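# Set the sand core upright into the mould's empty print

## Task

Pick up the sand core that is lying flat on the board and stand it on end in the mould's unoccupied print, with its blade pointing down into the round cavity in the same way as the core already seated on the other side, then open the gripper and leave it there.

## Robot and tools

Robot: two six-joint arms with parallel-jaw grippers, named left_arm and right_arm. The names do not refer to sides of the camera images. Their bases sit in the scene frame at (+0.048, +0.256, 0) m for left_arm, yawed slightly by quat_wxyz (+0.998, 0, 0, -0.059), and at (-0.018, -0.288, 0) m for right_arm, with quat_wxyz (+0.997, 0, 0, -0.081). Joint limits in rad, from base outward: waist -2.618 to 3.054, shoulder 0 to 3.142, elbow 0 to 3.142, wrist pitch -1.571 to 1.571, wrist yaw -1.571 to 1.571, wrist roll -2.094 to 2.094. Elbows never quite straighten fully.

Scene frame: the origin lies on the table surface midway between the arms. +z is up, +x reaches out across the table, and left_arm is on the +y side. Each gripper has its own axes. The fingers extend along its +z, and they close and open along its y. end_effector_position is the point between the pads, roughly 1 cm short of the fingertips. A wrist camera mount also sticks out from each gripper, within about 135 mm of the finger axis, so leave clearance.

execute_actions(actions): actions is a list of actions. Each action is a list of up to 15 rows, and each row is applied for one 1/30 s step. If fewer than 15 rows are given, the last row is repeated, so every action lasts 0.5 s. A row holds 14 numbers in [-1, 1], covering both arms even if one stays still: left dx, dy, dz, rx, ry, rz, opening, then right dx, dy, dz, rx, ry, rz, opening. The first six numbers are an offset, not a pose. They are expressed in that gripper's own axes and measured from the gripper's pose at the start of the action; for the first action of a call, that is the last pose a result reported. Every row refers back to that same start, so rows do not add up. 1.0 equals 0.6 m of travel or 180 degrees. rx, ry, rz form one rotation vector. Opening is absolute: +1 means fully open (0.094 m) and -1 means shut. An empty list simply returns the current state and images.

At each step the command is limited to 70 mm and 16 degrees away from the measured pose. After an action, the arm stops at the last limited pose, so long offsets must be continued in further actions. If position and orientation cannot both be met, position wins.

move(target, speed, blocking): target is a single 14-number row with the same layout and scale as above. It is an offset in each gripper's axes from the pose in the most recent result that showed one. Both grippers follow straight paths that finish together, taking between 0.5 and 10 s; any path still unfinished at 10 s is cut short. Rotation goes the shorter way. speed is in m/s, from 0.002 to 0.5 (default 0.25), and the turn rate is capped at twice that value in rad/s. Openings are sent when the move begins. Paths do not avoid obstacles or the other arm. Grippers may lag, drift, or overshoot the speed, especially near full reach. Faster contact, or a target set deeper past the contact point, means harder impact. With blocking=false, the result comes back after 0.5 s while motion continues; use wait or stop before sending any new rows or moves. The result adds a move: line giving the ending (done, off_target, moving, held, fault) and limits (paced means the sent pose was clipped; held means a check blocked steps, after which the arm may speed up sharply), plus each gripper's remaining distance from its target.

wait(seconds): seconds from 0 to 10. Arms keep their last command, and a running move carries on. stop(): brakes a running move, which needs some stopping distance; the fingers keep moving. zoom_image(camera, region): camera is cam_head_left or cam_head_right, both 504x504. region is [x0, y0, x1, y1] in pixels from the top-left corner, at most 504 by 504. read_manual(section): returns licence text only. finished_scene(scene): ends the given scene permanently, so call it only once the core is standing in place and released.

Results: the state line lists each gripper's end_effector_position (m) and end_effector_quat_wxyz in the scene frame. At long reach these can be inaccurate. Hand target lines show where the controller is currently steering. A pose unreachable line means the clearance check altered or blocked that arm's command. grip_measured reports finger opening on the command scale, and the last value in Joint positions gives it in metres; either may be off by about 1 mm. FAULT or OVER-TEMPERATURE FAULT lines mean an arm was stopped.

Practical points: arms tend to finish a centimetre or more below the commanded pose. Zero offsets let them sink further, so to hold an arm steady, first send the offset that returns it to the intended pose, then zeros, raising the aim if it still sags. To grip, command about 0.03 below grip_measured; a smaller margin gives a gentler hold. Pads can push about 50 to 62 N, with a brief spike at first contact. Held parts may occasionally be tugged, and loose ones nudged, by outside disturbances.

Avoid: dropping the core or knocking anything off the table, which fails the task. Also avoid slips, slamming into things, hard pushes, and letting the arms hit each other. Carrying loads heats the motors: a MOTOR HOT warning appears at 75 °C, the arm is halted at 90 °C, and at 100 °C it goes limp and falls.

Each tool is called after "Emit:" as name([rows], argument=value, ...), one row to a line, values as JSON.

## Session

Emit:
execute_actions(actions=[])

Scene clock: 0.00 s.
left_arm: end_effector_position=(+0.3847, +0.5375, +0.1130) grip_measured=+1.000 end_effector_quat_wxyz=(+0.635, +0.313, +0.706, +0.036) | right_arm: end_effector_position=(+0.1782, -0.5177, +0.2725) grip_measured=+1.000 end_effector_quat_wxyz=(+0.463, +0.161, +0.825, -0.281)
Joint positions: left_arm=[ 1.22   2.055  1.21  -0.222  1.35   1.531  0.094] | right_arm=[-0.853  0.801  0.835 -0.477 -0.252 -0.47   0.094]
Joint velocities: left_arm=[ 0.012 -0.012  0.002 -0.022  0.037 -0.051  0.   ] | right_arm=[-0.017 -0.007  0.002  0.037 -0.022 -0.007  0.   ]
Motor temperatures (°C, as the motors report them): left_arm=[24 24 25 24 27 26] | right_arm=[25 25 24 24 25 25]
Hand target (left_arm): +0.384, +0.535, +0.114; +0.639, +0.309, +0.704, +0.028
Hand target (right_arm): +0.178, -0.516, +0.279; +0.469, +0.159, +0.821, -0.283

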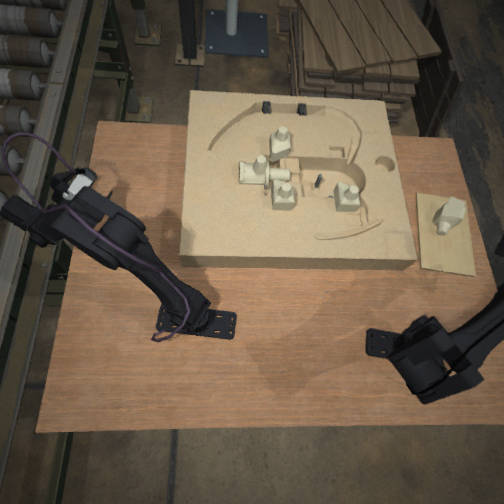

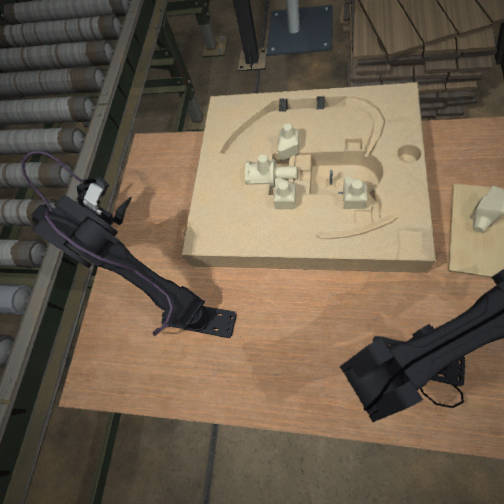

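Emit:
zoom_image(camera="cam_head_left", region=[180, 80, 504, 290])

Emit:
zoom_image(camera="cam_head_right", region=[180, 80, 504, 290])

Emit:
zoom_image(camera="cam_head_left", region=[400, 180, 500, 280])

Emit:
zoom_image(camera="cam_head_left", region=[230, 120, 400, 230])

Region (180, 80, 504, 290) of cam_head_left's 504x504 image, scaled by 1.556, with more detail than that image has; it fills the top 327 rows of this view, and the rest is white.

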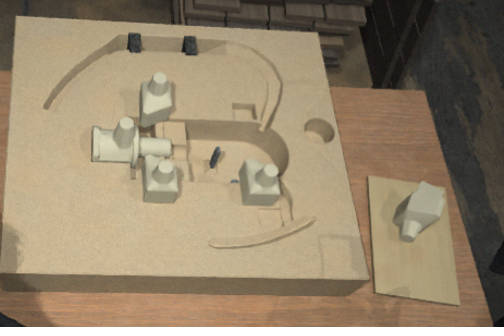

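Region (180, 80, 504, 290) of cam_head_right's 504x504 image, scaled by 1.556, with more detail than that image has; it fills the top 327 rows of this view, and the rest is white.

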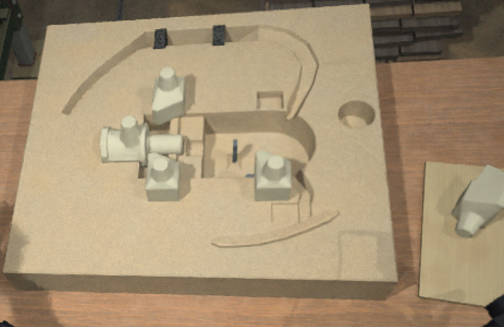

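Region (400, 180, 500, 280) of cam_head_left's 504x504 image, scaled by 5.040, with more detail than that image has.

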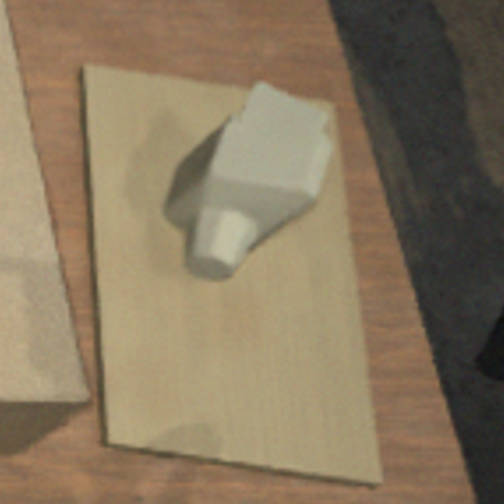

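Region (230, 120, 400, 230) of cam_head_left's 504x504 image, scaled by 2.965, with more detail than that image has; it fills the top 326 rows of this view, and the rest is white.

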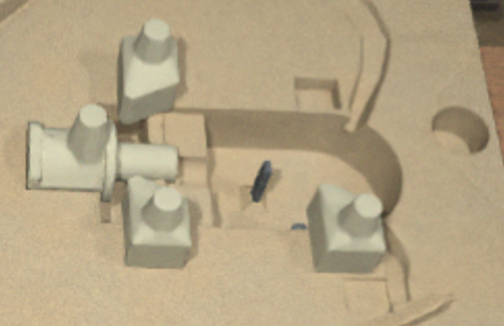

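Emit:
zoom_image(camera="cam_head_left", region=[425, 190, 475, 240])

Emit:
zoom_image(camera="cam_head_right", region=[444, 175, 504, 245])

Emit:
zoom_image(camera="cam_head_right", region=[300, 125, 400, 225])

Emit:
zoom_image(camera="cam_head_left", region=[290, 125, 390, 225])

Emit:
zoom_image(camera="cam_head_left", region=[235, 120, 325, 210])

Region (425, 190, 475, 240) of cam_head_left's 504x504 image, scaled by 10.080, with more detail than that image has.

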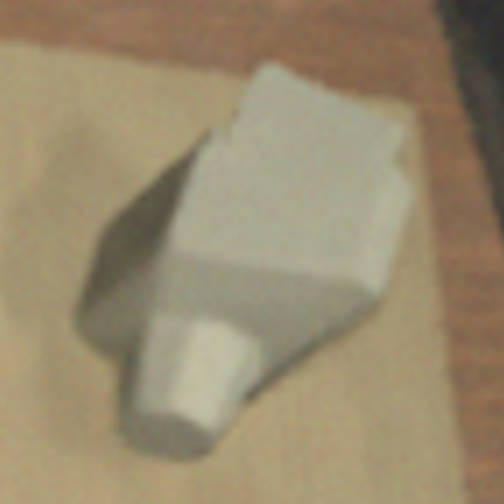

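Region (444, 175, 504, 245) of cam_head_right's 504x504 image, scaled by 7.200, with more detail than that image has; it fills the left 432 columns of this view, and the rest is white.

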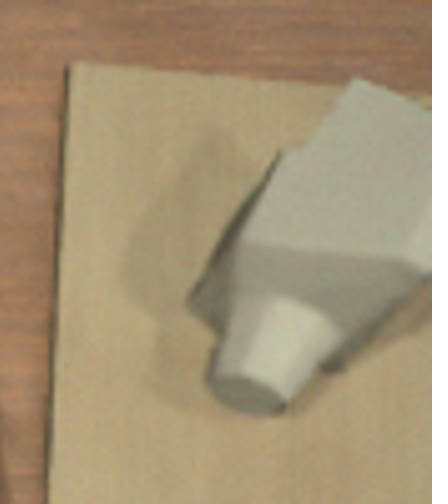

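Region (300, 125, 400, 225) of cam_head_right's 504x504 image, scaled by 5.040, with more detail than that image has.

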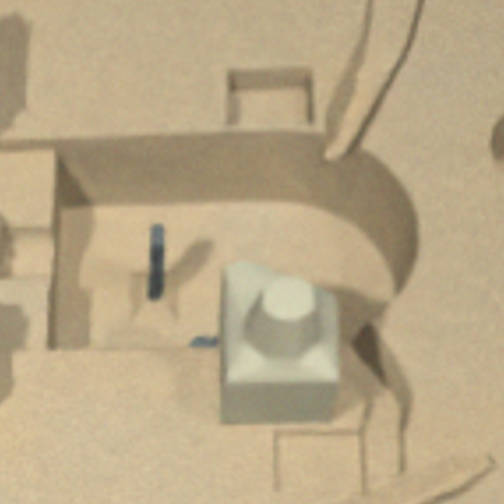

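Region (290, 125, 390, 225) of cam_head_left's 504x504 image, scaled by 5.040, with more detail than that image has.

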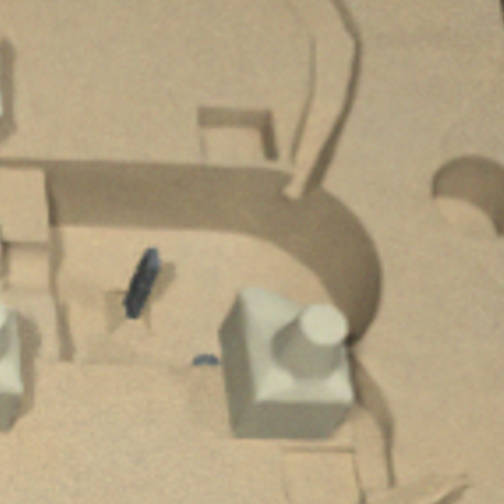

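Region (235, 120, 325, 210) of cam_head_left's 504x504 image, scaled by 5.600, with more detail than that image has.

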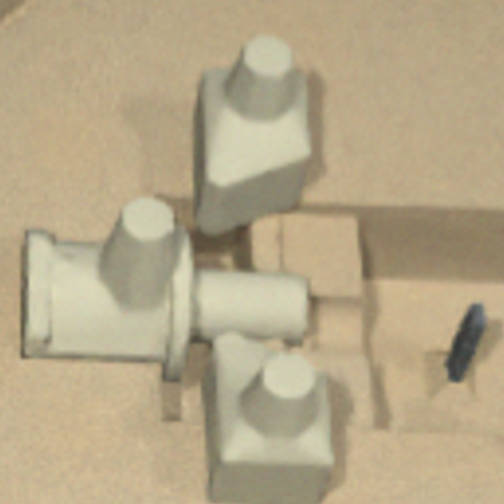

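Emit:
move(target=[0,0,0,0,0,0,1, 0.0268,0.2445,0.1313,-0.1326,0.340,-0.011,1], speed=0.25)

Scene clock: 31.60 s.
left_arm: end_effector_position=(+0.3850, +0.5381, +0.1129) grip_measured=+1.000 end_effector_quat_wxyz=(+0.634, +0.314, +0.706, +0.038) | right_arm: end_effector_position=(+0.2983, -0.4509, +0.1670) grip_measured=+1.000 end_effector_quat_wxyz=(-0.007, +0.167, +0.986, +0.001)
Joint positions: left_arm=[ 1.22   2.055  1.21  -0.217  1.348  1.531  0.094] | right_arm=[-0.315  1.926  1.882 -1.541  0.002 -0.142  0.094]
Joint velocities: left_arm=[ 0.017 -0.022 -0.012 -0.051 -0.007  0.022  0.   ] | right_arm=[-0.007 -0.007  0.007 -0.037 -0.007 -0.051  0.   ]
Motor temperatures (°C, as the motors report them): left_arm=[24 32 27 26 27 26] | right_arm=[25 26 29 28 25 25]
Hand target (left_arm): +0.385, +0.537, +0.113; +0.635, +0.313, +0.706, +0.036
Hand target (right_arm): +0.302, -0.448, +0.176; +0.004, +0.168, +0.986, +0.004
Off the commanded pose (left_arm): 0.001 m, 0 deg.
Off the commanded pose (right_arm): 0.013 m, 1 deg.
move: off_target (right_arm)

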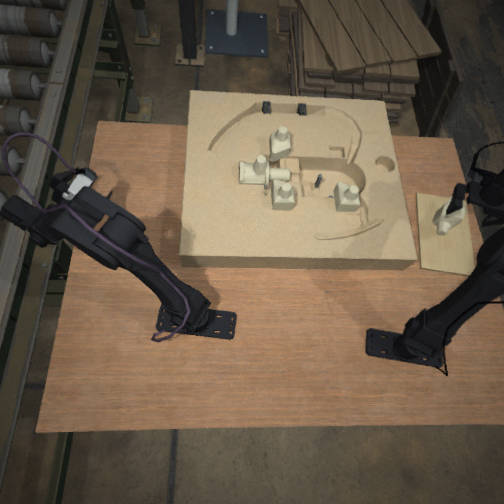

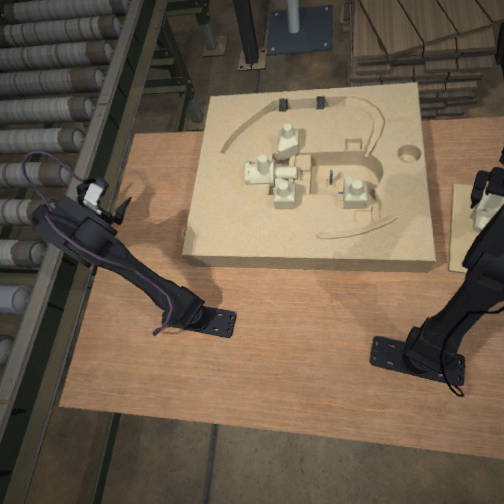

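Emit:
zoom_image(camera="cam_head_left", region=[384, 140, 504, 280])

Emit:
zoom_image(camera="cam_head_left", region=[340, 300, 480, 400])

Emit:
zoom_image(camera="cam_head_left", region=[130, 270, 270, 370])

Region (384, 140, 504, 280) of cam_head_left's 504x504 image, scaled by 3.600, with more detail than that image has; it fills the left 432 columns of this view, and the rest is white.

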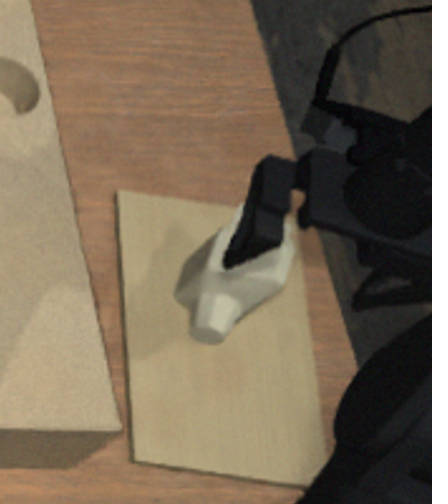

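Region (340, 300, 480, 400) of cam_head_left's 504x504 image, scaled by 3.600, with more detail than that image has; it fills the top 360 rows of this view, and the rest is white.

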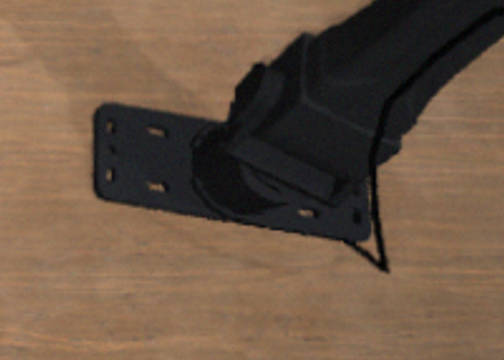

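Region (130, 270, 270, 370) of cam_head_left's 504x504 image, scaled by 3.600, with more detail than that image has; it fills the top 360 rows of this view, and the rest is white.

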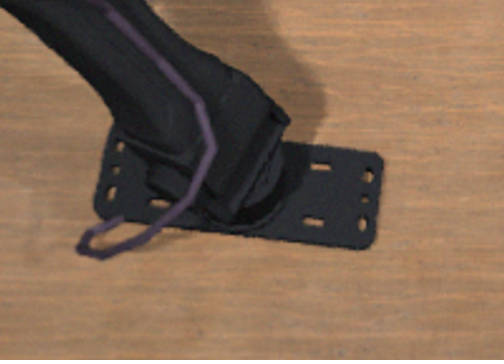

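Emit:
zoom_image(camera="cam_head_left", region=[160, 230, 240, 290])

Emit:
zoom_image(camera="cam_head_left", region=[370, 220, 450, 290])

Emit:
zoom_image(camera="cam_head_right", region=[340, 310, 504, 470])

Emit:
zoom_image(camera="cam_head_right", region=[40, 270, 260, 430])

Region (160, 230, 240, 290) of cam_head_left's 504x504 image, scaled by 6.300, with more detail than that image has; it fills the top 378 rows of this view, and the rest is white.

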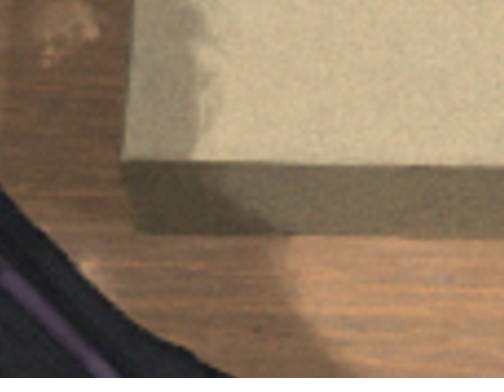

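Region (370, 220, 450, 290) of cam_head_left's 504x504 image, scaled by 6.300, with more detail than that image has; it fills the top 441 rows of this view, and the rest is white.

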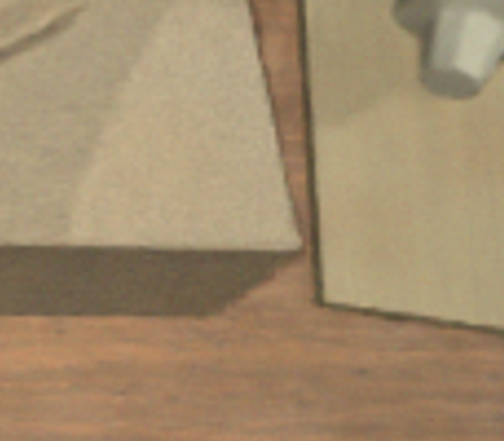

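Region (340, 310, 504, 470) of cam_head_right's 504x504 image, scaled by 3.073, with more detail than that image has; it fills the top 492 rows of this view, and the rest is white.

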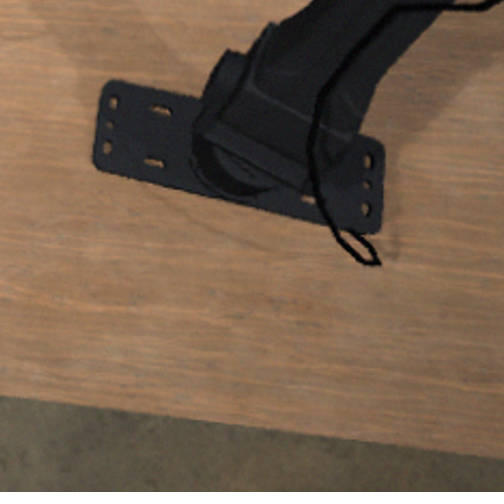

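Region (40, 270, 260, 430) of cam_head_right's 504x504 image, scaled by 2.291, with more detail than that image has; it fills the top 367 rows of this view, and the rest is white.

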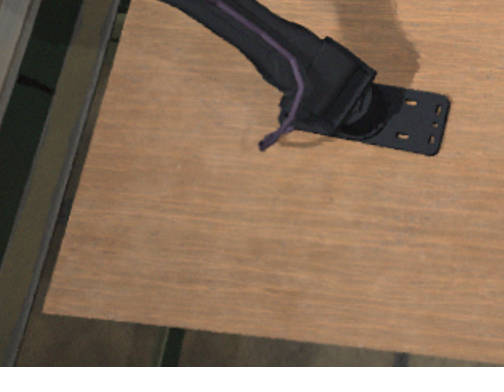

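Emit:
zoom_image(camera="cam_head_right", region=[20, 140, 150, 250])

Emit:
zoom_image(camera="cam_head_left", region=[0, 130, 140, 250])

Region (20, 140, 150, 250) of cam_head_right's 504x504 image, scaled by 3.877, with more detail than that image has; it fills the top 426 rows of this view, and the rest is white.

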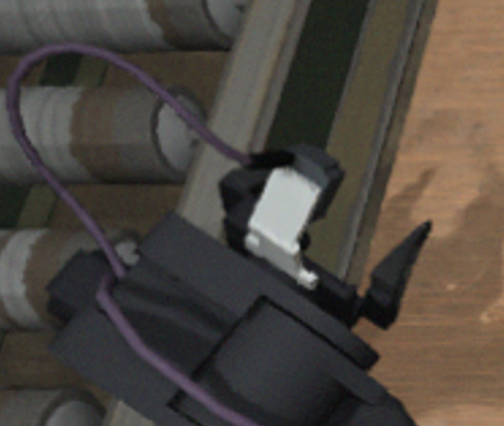

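Region (0, 130, 140, 250) of cam_head_left's 504x504 image, scaled by 3.600, with more detail than that image has; it fills the top 432 rows of this view, and the rest is white.

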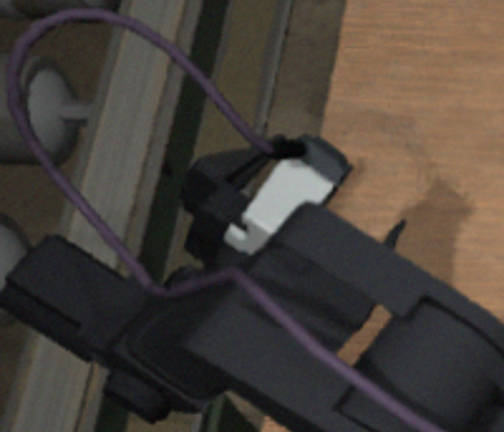

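Emit:
move(target=[-0.291,-0.221,-0.068,0,0,0,1, -0.1266,-0.0055,0.045,0,0,0.047,1], speed=0.15)

Emit:
zoom_image(camera="cam_head_left", region=[384, 140, 504, 280])

Scene clock: 100.33 s.
left_arm: end_effector_position=(+0.2983, +0.3664, +0.2152) grip_measured=+1.000 end_effector_quat_wxyz=(+0.633, +0.319, +0.703, +0.054) | right_arm: end_effector_position=(+0.3634, -0.4795, +0.1287) grip_measured=+1.000 end_effector_quat_wxyz=(-0.007, +0.240, +0.971, +0.001)
Joint positions: left_arm=[ 1.218  1.111  0.683 -0.56   1.339  1.486  0.094] | right_arm=[-0.304  2.237  2.2   -1.548  0.002  0.017  0.094]
Joint velocities: left_arm=[-0.027  0.007 -0.002 -0.095 -0.051 -0.022  0.   ] | right_arm=[-0.017 -0.002  0.007 -0.007  0.051  0.037  0.   ]
Motor temperatures (°C, as the motors report them): left_arm=[24 36 29 27 28 26] | right_arm=[26 33 31 25 25 25]
Hand target (left_arm): +0.297, +0.361, +0.212; +0.634, +0.314, +0.706, +0.039
Hand target (right_arm): +0.368, -0.478, +0.137; +0.003, +0.240, +0.971, -0.001
Off the commanded pose (left_arm): 0.007 m, 2 deg.
Off the commanded pose (right_arm): 0.011 m, 0 deg.
joint sent to its limit (right arm) — the command would take joint 4 (wrist pitch) past its lower limit, so that joint was sent only as far as its limit.
move: off_target (right_arm)

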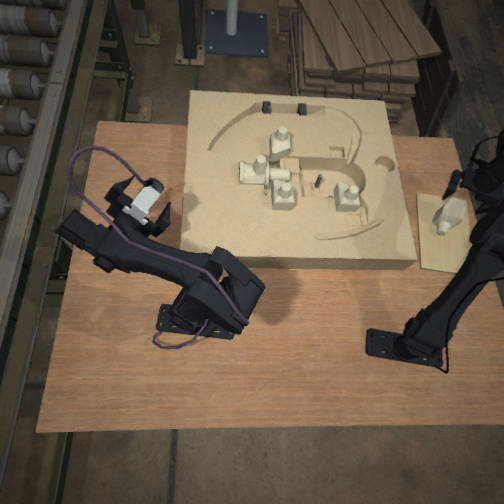

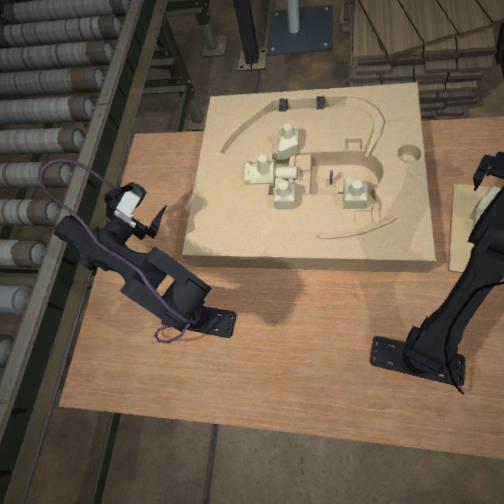

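Region (384, 140, 504, 280) of cam_head_left's 504x504 image, scaled by 3.600, with more detail than that image has; it fills the left 432 columns of this view, and the rest is white.

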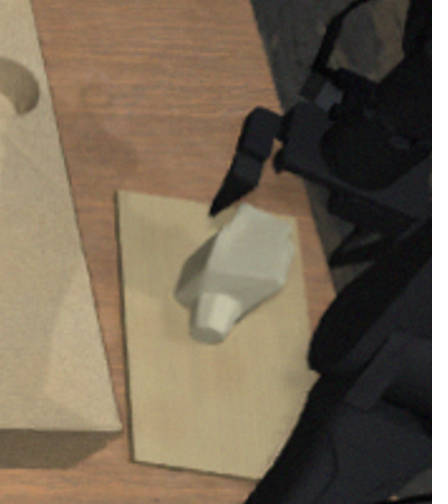

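Emit:
zoom_image(camera="cam_head_right", region=[424, 140, 504, 240])

Region (424, 140, 504, 240) of cam_head_right's 504x504 image, scaled by 5.040, with more detail than that image has; it fills the left 403 columns of this view, and the rest is white.

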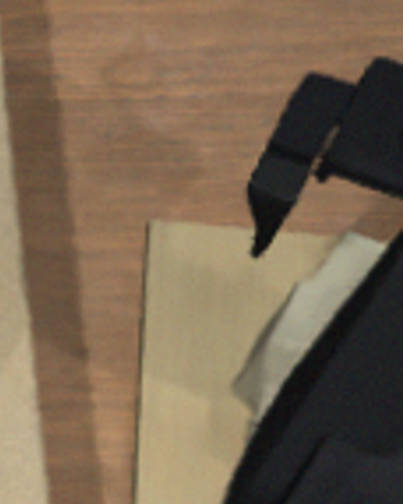

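Emit:
zoom_image(camera="cam_head_right", region=[160, 230, 240, 290])

Emit:
zoom_image(camera="cam_head_right", region=[390, 220, 470, 290])

Emit:
zoom_image(camera="cam_head_right", region=[120, 70, 504, 150])

Emit:
zoom_image(camera="cam_head_left", region=[80, 70, 480, 150])

Region (160, 230, 240, 290) of cam_head_right's 504x504 image, scaled by 6.300, with more detail than that image has; it fills the top 378 rows of this view, and the rest is white.

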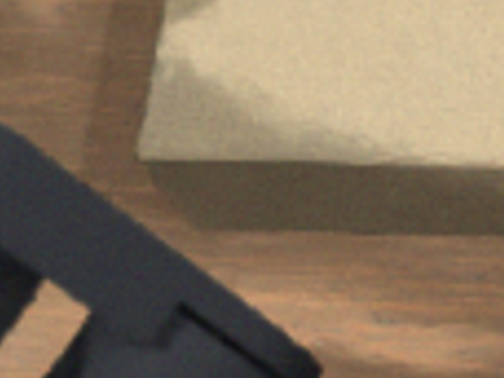

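Region (390, 220, 470, 290) of cam_head_right's 504x504 image, scaled by 6.300, with more detail than that image has; it fills the top 441 rows of this view, and the rest is white.

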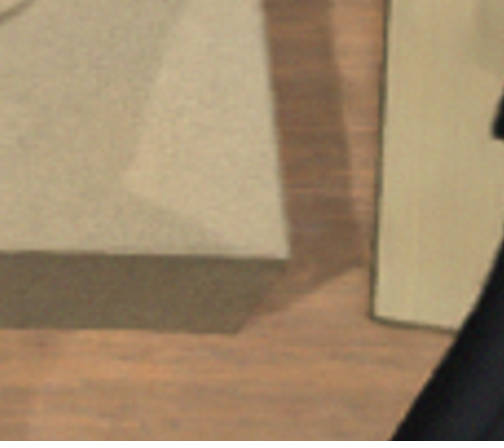

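Region (120, 70, 504, 150) of cam_head_right's 504x504 image, scaled by 1.312, with more detail than that image has; it fills the top 105 rows of this view, and the rest is white.

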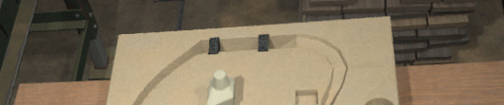

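Region (80, 70, 480, 150) of cam_head_left's 504x504 image, scaled by 1.260, with more detail than that image has; it fills the top 101 rows of this view, and the rest is white.

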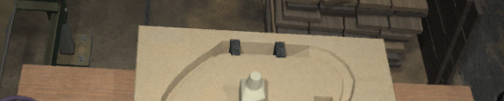

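Emit:
move(target=[0,0,0,0,0,0,1, -0.028,-0.013,0.05,0,0,0,1], speed=0.08)

Emit:
zoom_image(camera="cam_head_left", region=[404, 160, 504, 260])

Emit:
zoom_image(camera="cam_head_right", region=[424, 140, 504, 240])

Scene clock: 114.37 s.
left_arm: end_effector_position=(+0.2985, +0.3670, +0.2152) grip_measured=+1.000 end_effector_quat_wxyz=(+0.633, +0.322, +0.702, +0.057) | right_arm: end_effector_position=(+0.3738, -0.4905, +0.1011) grip_measured=+1.000 end_effector_quat_wxyz=(-0.011, +0.241, +0.971, +0.002)
Joint positions: left_arm=[ 1.218  1.111  0.683 -0.555  1.337  1.489  0.094] | right_arm=[-0.316  2.303  2.2   -1.489  0.002  0.007  0.094]
Joint velocities: left_arm=[ 0.002 -0.022 -0.017  0.037 -0.022 -0.037  0.   ] | right_arm=[-0.012 -0.017  0.002  0.051 -0.007  0.007  0.   ]
Motor temperatures (°C, as the motors report them): left_arm=[24 31 29 27 28 26] | right_arm=[26 36 32 25 25 25]
Hand target (left_arm): +0.298, +0.366, +0.215; +0.633, +0.319, +0.703, +0.053
Hand target (right_arm): +0.374, -0.494, +0.098; -0.007, +0.240, +0.971, +0.000
Off the commanded pose (left_arm): 0.001 m, 0 deg.
Off the commanded pose (right_arm): 0.004 m, 0 deg.
move: done

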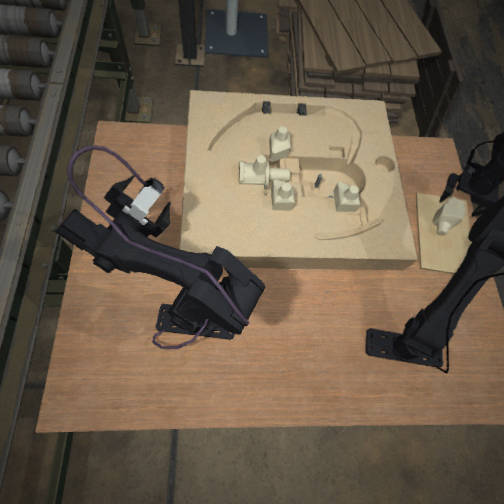

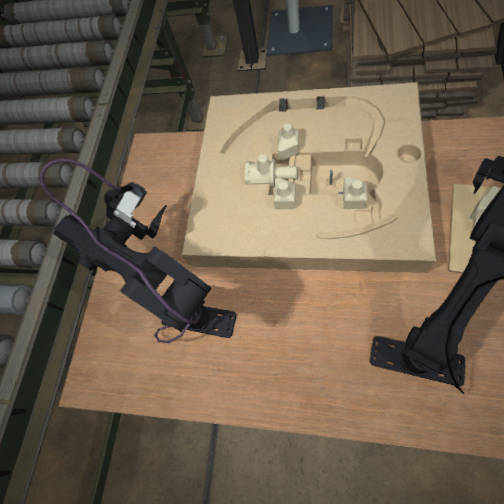

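Region (404, 160, 504, 260) of cam_head_left's 504x504 image, scaled by 5.040, with more detail than that image has.

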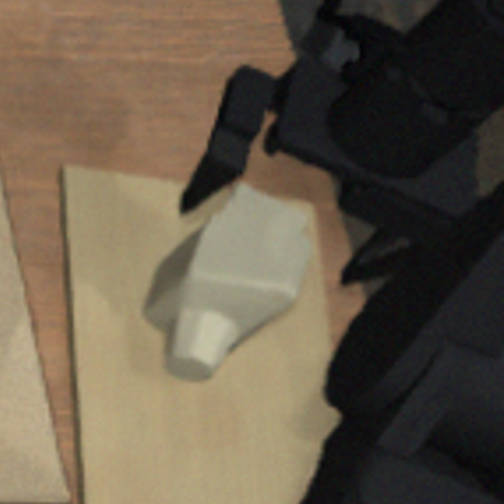

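Region (424, 140, 504, 240) of cam_head_right's 504x504 image, scaled by 5.040, with more detail than that image has; it fills the left 403 columns of this view, and the rest is white.

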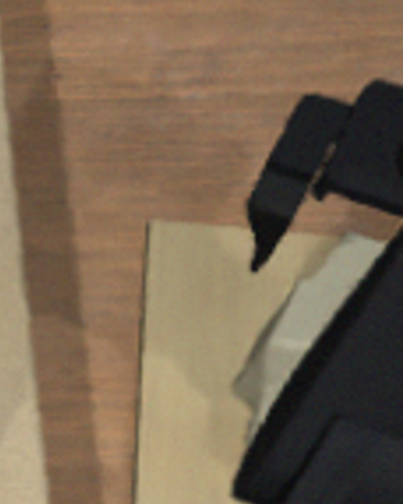

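Emit:
move(target=[0,0,0,0,0,0,1, -0.007,-0.003,0.085,0,0,0,1], speed=0.06)

Emit:
zoom_image(camera="cam_head_left", region=[404, 160, 504, 260])

Emit:
zoom_image(camera="cam_head_right", region=[424, 140, 504, 240])

Scene clock: 117.57 s.
left_arm: end_effector_position=(+0.2987, +0.3676, +0.2153) grip_measured=+1.000 end_effector_quat_wxyz=(+0.632, +0.323, +0.702, +0.059) | right_arm: end_effector_position=(+0.3754, -0.4914, +0.0559) grip_measured=+1.000 end_effector_quat_wxyz=(-0.011, +0.241, +0.971, +0.002)
Joint positions: left_arm=[ 1.218  1.111  0.683 -0.549  1.335  1.489  0.094] | right_arm=[-0.316  2.303  2.02  -1.311  0.002  0.007  0.094]
Joint velocities: left_arm=[-0.017 -0.012  0.002 -0.037 -0.007 -0.051  0.   ] | right_arm=[ 0.002  0.002 -0.007  0.037 -0.037 -0.051  0.   ]
Motor temperatures (°C, as the motors report them): left_arm=[24 31 29 27 28 26] | right_arm=[26 37 31 25 25 25]
Hand target (left_arm): +0.299, +0.367, +0.215; +0.633, +0.322, +0.702, +0.057
Hand target (right_arm): +0.375, -0.493, +0.050; -0.011, +0.241, +0.971, +0.002
Off the commanded pose (left_arm): 0.001 m, 0 deg.
Off the commanded pose (right_arm): 0.006 m, 0 deg.
move: done

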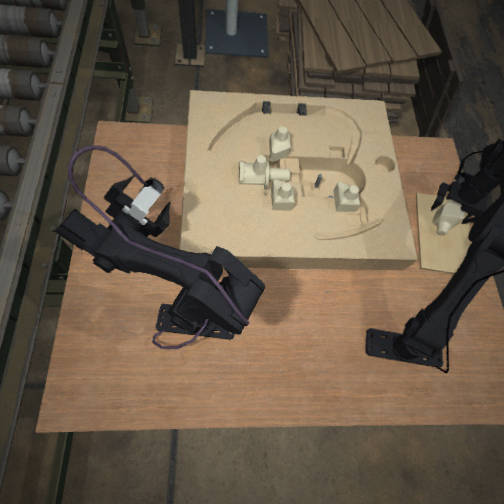

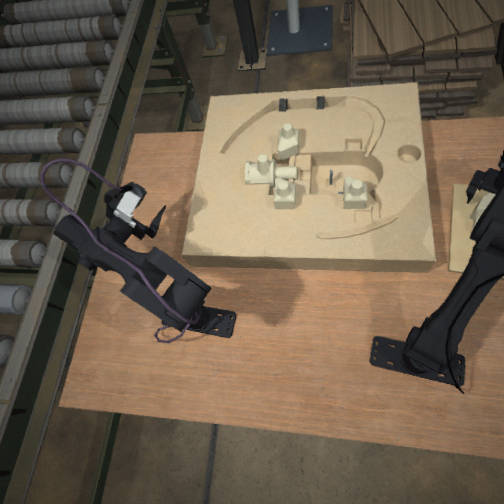

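Region (404, 160, 504, 260) of cam_head_left's 504x504 image, scaled by 5.040, with more detail than that image has.

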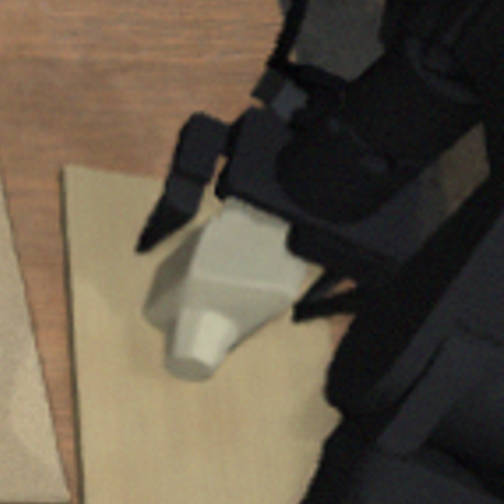

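Region (424, 140, 504, 240) of cam_head_right's 504x504 image, scaled by 5.040, with more detail than that image has; it fills the left 403 columns of this view, and the rest is white.

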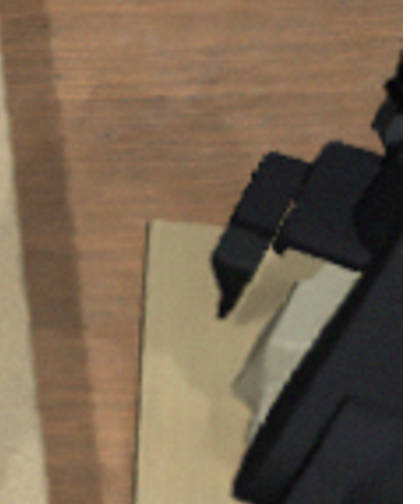

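Emit:
move(target=[0,0,0,0,0,0,1, 0,0,0.028,0,0,0,1], speed=0.03)

Emit:
zoom_image(camera="cam_head_left", region=[404, 160, 504, 260])

Emit:
zoom_image(camera="cam_head_right", region=[424, 140, 504, 240])

Scene clock: 120.47 s.
left_arm: end_effector_position=(+0.2990, +0.3683, +0.2153) grip_measured=+1.000 end_effector_quat_wxyz=(+0.632, +0.324, +0.702, +0.062) | right_arm: end_effector_position=(+0.3744, -0.4909, +0.0450) grip_measured=+1.000 end_effector_quat_wxyz=(-0.012, +0.241, +0.971, +0.002)
Joint positions: left_arm=[ 1.218  1.111  0.683 -0.544  1.333  1.489  0.094] | right_arm=[-0.316  2.303  1.977 -1.269  0.002  0.007  0.094]
Joint velocities: left_arm=[-0.002  0.002  0.012 -0.081 -0.081  0.007  0.   ] | right_arm=[-0.012 -0.007 -0.007 -0.007 -0.022 -0.022  0.   ]
Motor temperatures (°C, as the motors report them): left_arm=[24 31 29 27 28 26] | right_arm=[26 37 30 25 25 25]
Hand target (left_arm): +0.299, +0.368, +0.215; +0.632, +0.323, +0.702, +0.059
Hand target (right_arm): +0.375, -0.491, +0.039; -0.011, +0.241, +0.971, +0.002
Off the commanded pose (left_arm): 0.001 m, 0 deg.
Off the commanded pose (right_arm): 0.006 m, 0 deg.
move: done

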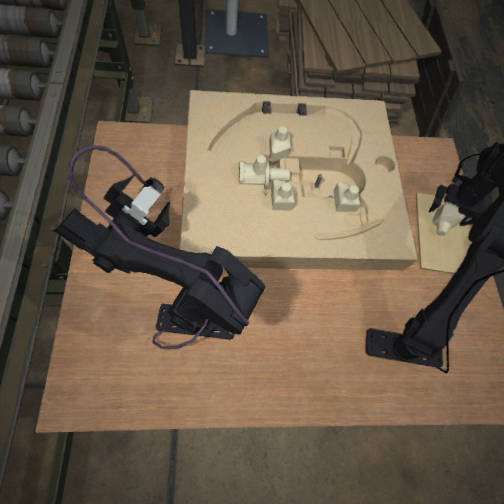

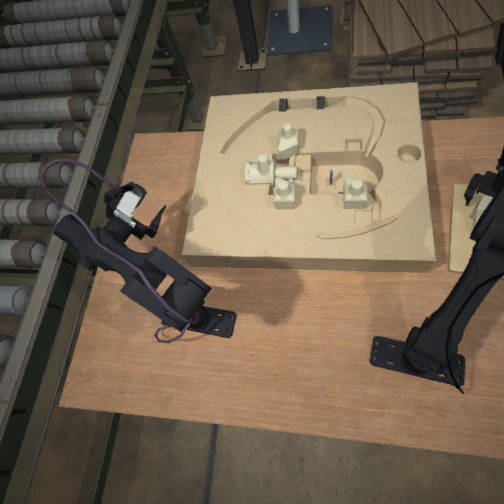

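Region (404, 160, 504, 260) of cam_head_left's 504x504 image, scaled by 5.040, with more detail than that image has.

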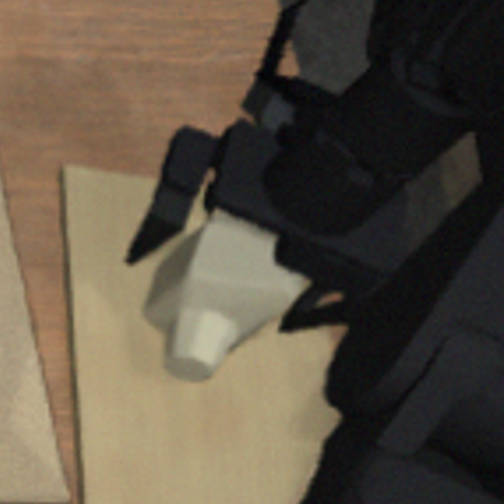

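Region (424, 140, 504, 240) of cam_head_right's 504x504 image, scaled by 5.040, with more detail than that image has; it fills the left 403 columns of this view, and the rest is white.

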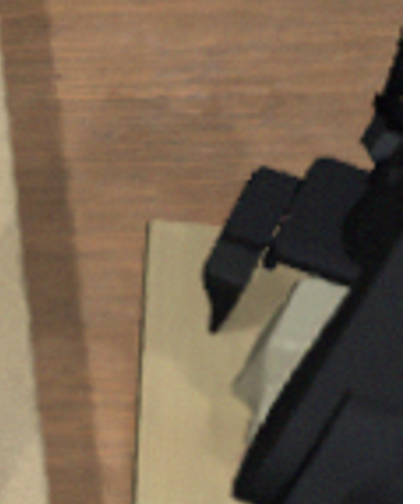

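Emit:
move(target=[0,0,0,0,0,0,1, 0,0,0,0,0,0,0.22], speed=0.03)

Emit:
zoom_image(camera="cam_head_left", region=[404, 160, 504, 260])

Scene clock: 127.73 s.
left_arm: end_effector_position=(+0.2992, +0.3690, +0.2154) grip_measured=+1.000 end_effector_quat_wxyz=(+0.631, +0.326, +0.701, +0.064) | right_arm: end_effector_position=(+0.3749, -0.4911, +0.0449) grip_measured=+0.221 end_effector_quat_wxyz=(-0.011, +0.241, +0.971, +0.002)
Joint positions: left_arm=[ 1.218  1.111  0.683 -0.538  1.331  1.489  0.094] | right_arm=[-0.316  2.303  1.977 -1.267  0.002  0.007  0.057]
Joint velocities: left_arm=[-0.017 -0.022 -0.017 -0.066  0.022  0.081  0.   ] | right_arm=[-0.002 -0.007 -0.017 -0.007  0.022 -0.007 -0.   ]
Motor temperatures (°C, as the motors report them): left_arm=[24 30 30 27 28 26] | right_arm=[26 38 30 25 25 25]
Hand target (left_arm): +0.299, +0.368, +0.215; +0.631, +0.324, +0.702, +0.062
Hand target (right_arm): +0.374, -0.491, +0.045; -0.012, +0.241, +0.971, +0.002
Off the commanded pose (left_arm): 0.001 m, 0 deg.
Off the commanded pose (right_arm): 0.000 m, 0 deg.
move: done

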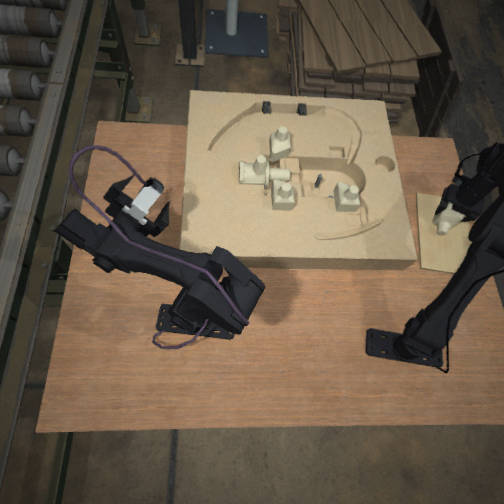

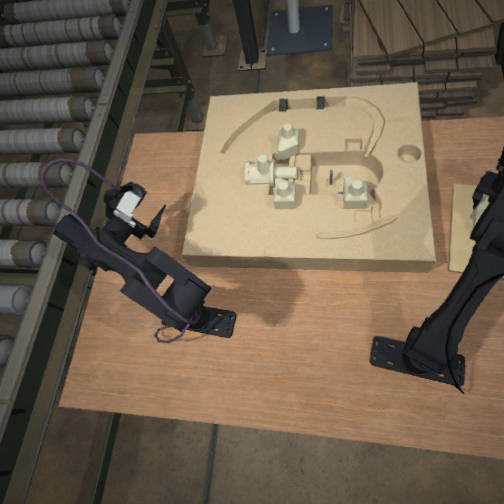

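Region (404, 160, 504, 260) of cam_head_left's 504x504 image, scaled by 5.040, with more detail than that image has.

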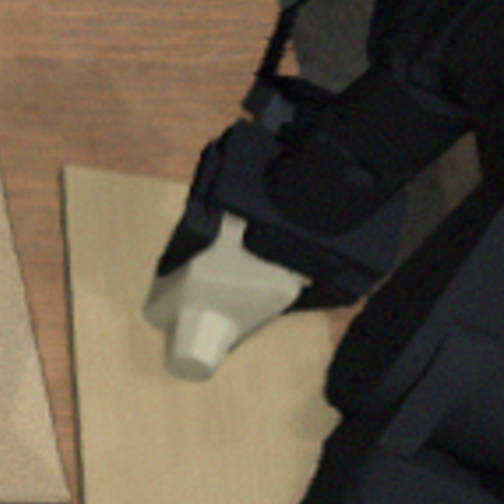

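Emit:
move(target=[0,0,0,0,0,0,1, 0,0,0,0,0,0,0.14], speed=0.03)

Scene clock: 128.83 s.
left_arm: end_effector_position=(+0.2995, +0.3696, +0.2155) grip_measured=+1.000 end_effector_quat_wxyz=(+0.631, +0.327, +0.701, +0.067) | right_arm: end_effector_position=(+0.3748, -0.4913, +0.0449) grip_measured=+0.162 end_effector_quat_wxyz=(-0.011, +0.241, +0.971, +0.001)
Joint positions: left_arm=[ 1.218  1.111  0.683 -0.533  1.329  1.489  0.094] | right_arm=[-0.316  2.303  1.977 -1.267  0.003  0.007  0.055]
Joint velocities: left_arm=[ 0.002 -0.032 -0.012  0.022  0.007 -0.007  0.   ] | right_arm=[-0.027 -0.007  0.002 -0.051 -0.037  0.037  0.   ]
Motor temperatures (°C, as the motors report them): left_arm=[24 30 30 27 28 26] | right_arm=[26 38 30 25 25 25]
Hand target (left_arm): +0.299, +0.369, +0.215; +0.631, +0.326, +0.701, +0.064
Hand target (right_arm): +0.375, -0.491, +0.045; -0.011, +0.241, +0.971, +0.002
Off the commanded pose (left_arm): 0.001 m, 0 deg.
Off the commanded pose (right_arm): 0.000 m, 0 deg.
move: done

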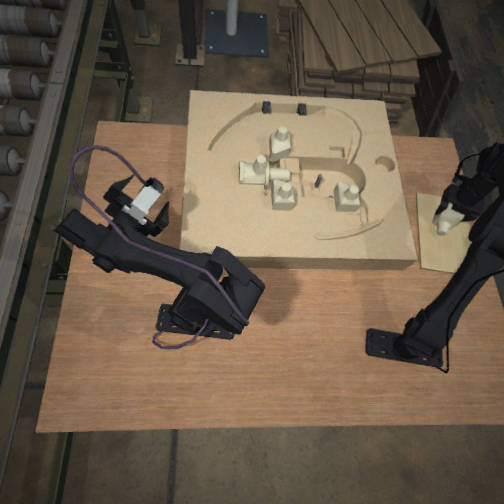

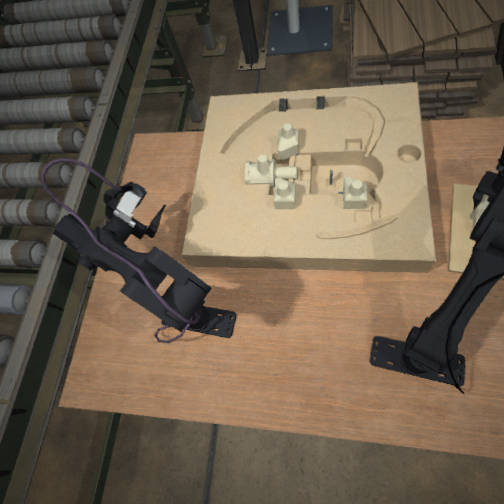

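Emit:
move(target=[0,0,0,0,0,0,1, 0.07,0,-0.19,0,0,0,0.13], speed=0.1)

Emit:
zoom_image(camera="cam_head_left", region=[384, 140, 504, 280])

Scene clock: 131.57 s.
left_arm: end_effector_position=(+0.2997, +0.3702, +0.2156) grip_measured=+1.000 end_effector_quat_wxyz=(+0.630, +0.328, +0.700, +0.069) | right_arm: end_effector_position=(+0.3410, -0.4737, +0.1415) grip_measured=+0.162 end_effector_quat_wxyz=(-0.008, +0.241, +0.971, +0.001)
Joint positions: left_arm=[ 1.218  1.111  0.683 -0.527  1.328  1.489  0.094] | right_arm=[-0.316  2.132  2.083 -1.538  0.003  0.007  0.055]
Joint velocities: left_arm=[-0.007 -0.002  0.002  0.007 -0.051 -0.095  0.   ] | right_arm=[-0.002 -0.022  0.017  0.037  0.051 -0.051  0.   ]
Motor temperatures (°C, as the motors report them): left_arm=[24 30 30 28 28 26] | right_arm=[26 39 30 25 25 25]
Hand target (left_arm): +0.299, +0.370, +0.216; +0.630, +0.327, +0.701, +0.067
Hand target (right_arm): +0.340, -0.474, +0.160; +0.009, +0.241, +0.971, -0.004
Off the commanded pose (left_arm): 0.001 m, 0 deg.
Off the commanded pose (right_arm): 0.018 m, 0 deg.
joint sent to its limit (right arm) — the command would take joint 4 (wrist pitch) past its lower limit, so that joint was sent only as far as its limit.
move: off_target (right_arm)

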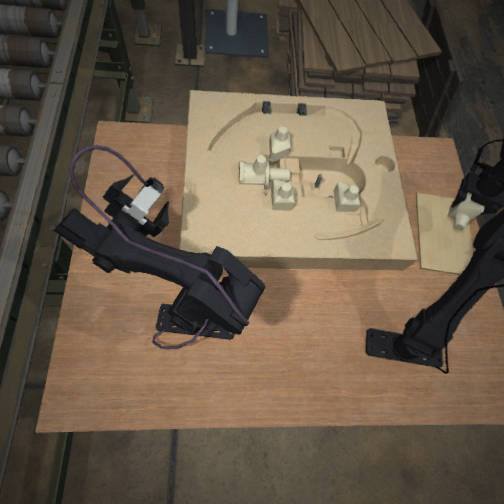

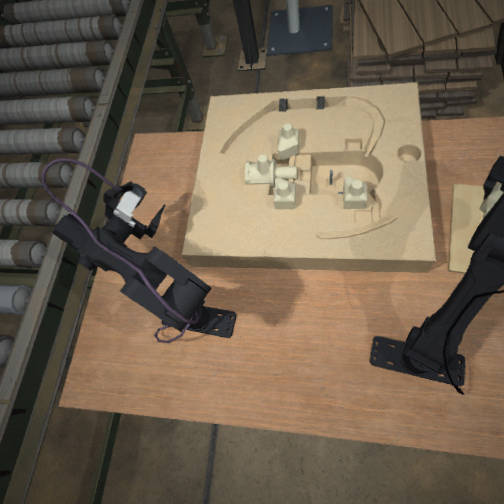

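Region (384, 140, 504, 280) of cam_head_left's 504x504 image, scaled by 3.600, with more detail than that image has; it fills the left 432 columns of this view, and the rest is white.

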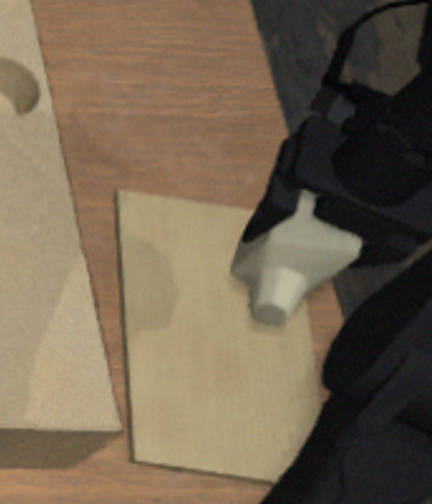

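Emit:
move(target=[0,0,0,0,0,0,1, 0.2498,0.201,-0.031,0,0,-0.655,0.13], speed=0.3)

Emit:
zoom_image(camera="cam_head_left", region=[330, 150, 480, 290])

Emit:
zoom_image(camera="cam_head_right", region=[350, 150, 500, 290])

Scene clock: 138.60 s.
left_arm: end_effector_position=(+0.3000, +0.3709, +0.2158) grip_measured=+1.000 end_effector_quat_wxyz=(+0.630, +0.330, +0.700, +0.072) | right_arm: end_effector_position=(+0.2713, -0.3000, +0.1608) grip_measured=+0.162 end_effector_quat_wxyz=(+0.006, +0.702, -0.712, -0.011)
Joint positions: left_arm=[ 1.218  1.111  0.683 -0.521  1.326  1.489  0.094] | right_arm=[ 0.114  1.665  1.535 -1.466 -0.006 -1.606  0.055]
Joint velocities: left_arm=[ 0.002 -0.002 -0.007  0.007  0.007 -0.051  0.   ] | right_arm=[-0.012 -0.012  0.002 -0.022 -0.051 -0.095 -0.   ]
Motor temperatures (°C, as the motors report them): left_arm=[24 29 30 28 28 26] | right_arm=[26 39 30 25 25 25]
Hand target (left_arm): +0.300, +0.370, +0.216; +0.630, +0.329, +0.700, +0.069
Hand target (right_arm): +0.267, -0.296, +0.167; -0.004, +0.708, -0.706, -0.010
Off the commanded pose (left_arm): 0.001 m, 0 deg.
Off the commanded pose (right_arm): 0.007 m, 1 deg.
move: done

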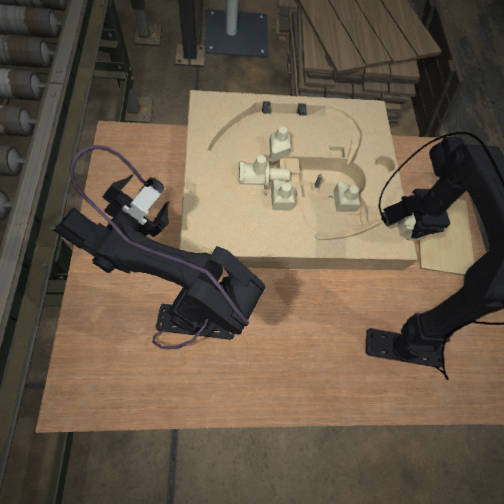

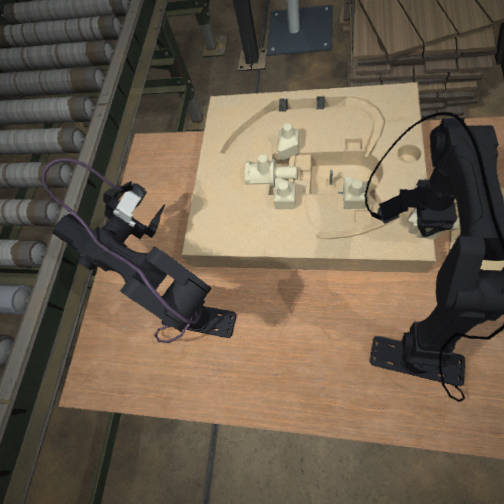

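Region (330, 150, 480, 290) of cam_head_left's 504x504 image, scaled by 3.360, with more detail than that image has; it fills the top 470 rows of this view, and the rest is white.

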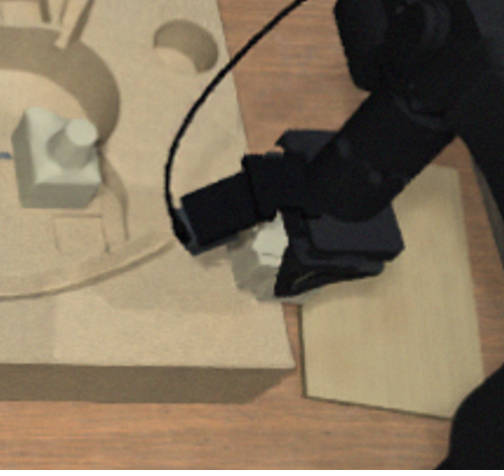

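Region (350, 150, 500, 290) of cam_head_right's 504x504 image, scaled by 3.360, with more detail than that image has; it fills the top 470 rows of this view, and the rest is white.

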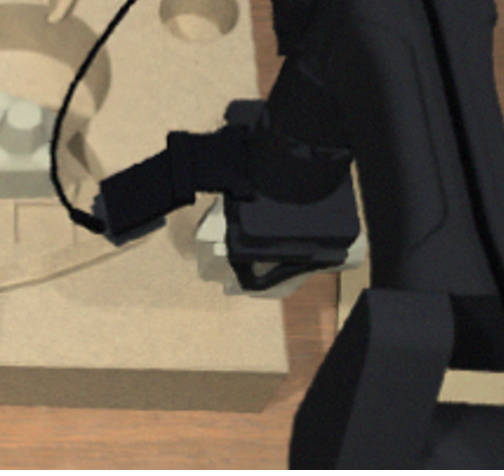

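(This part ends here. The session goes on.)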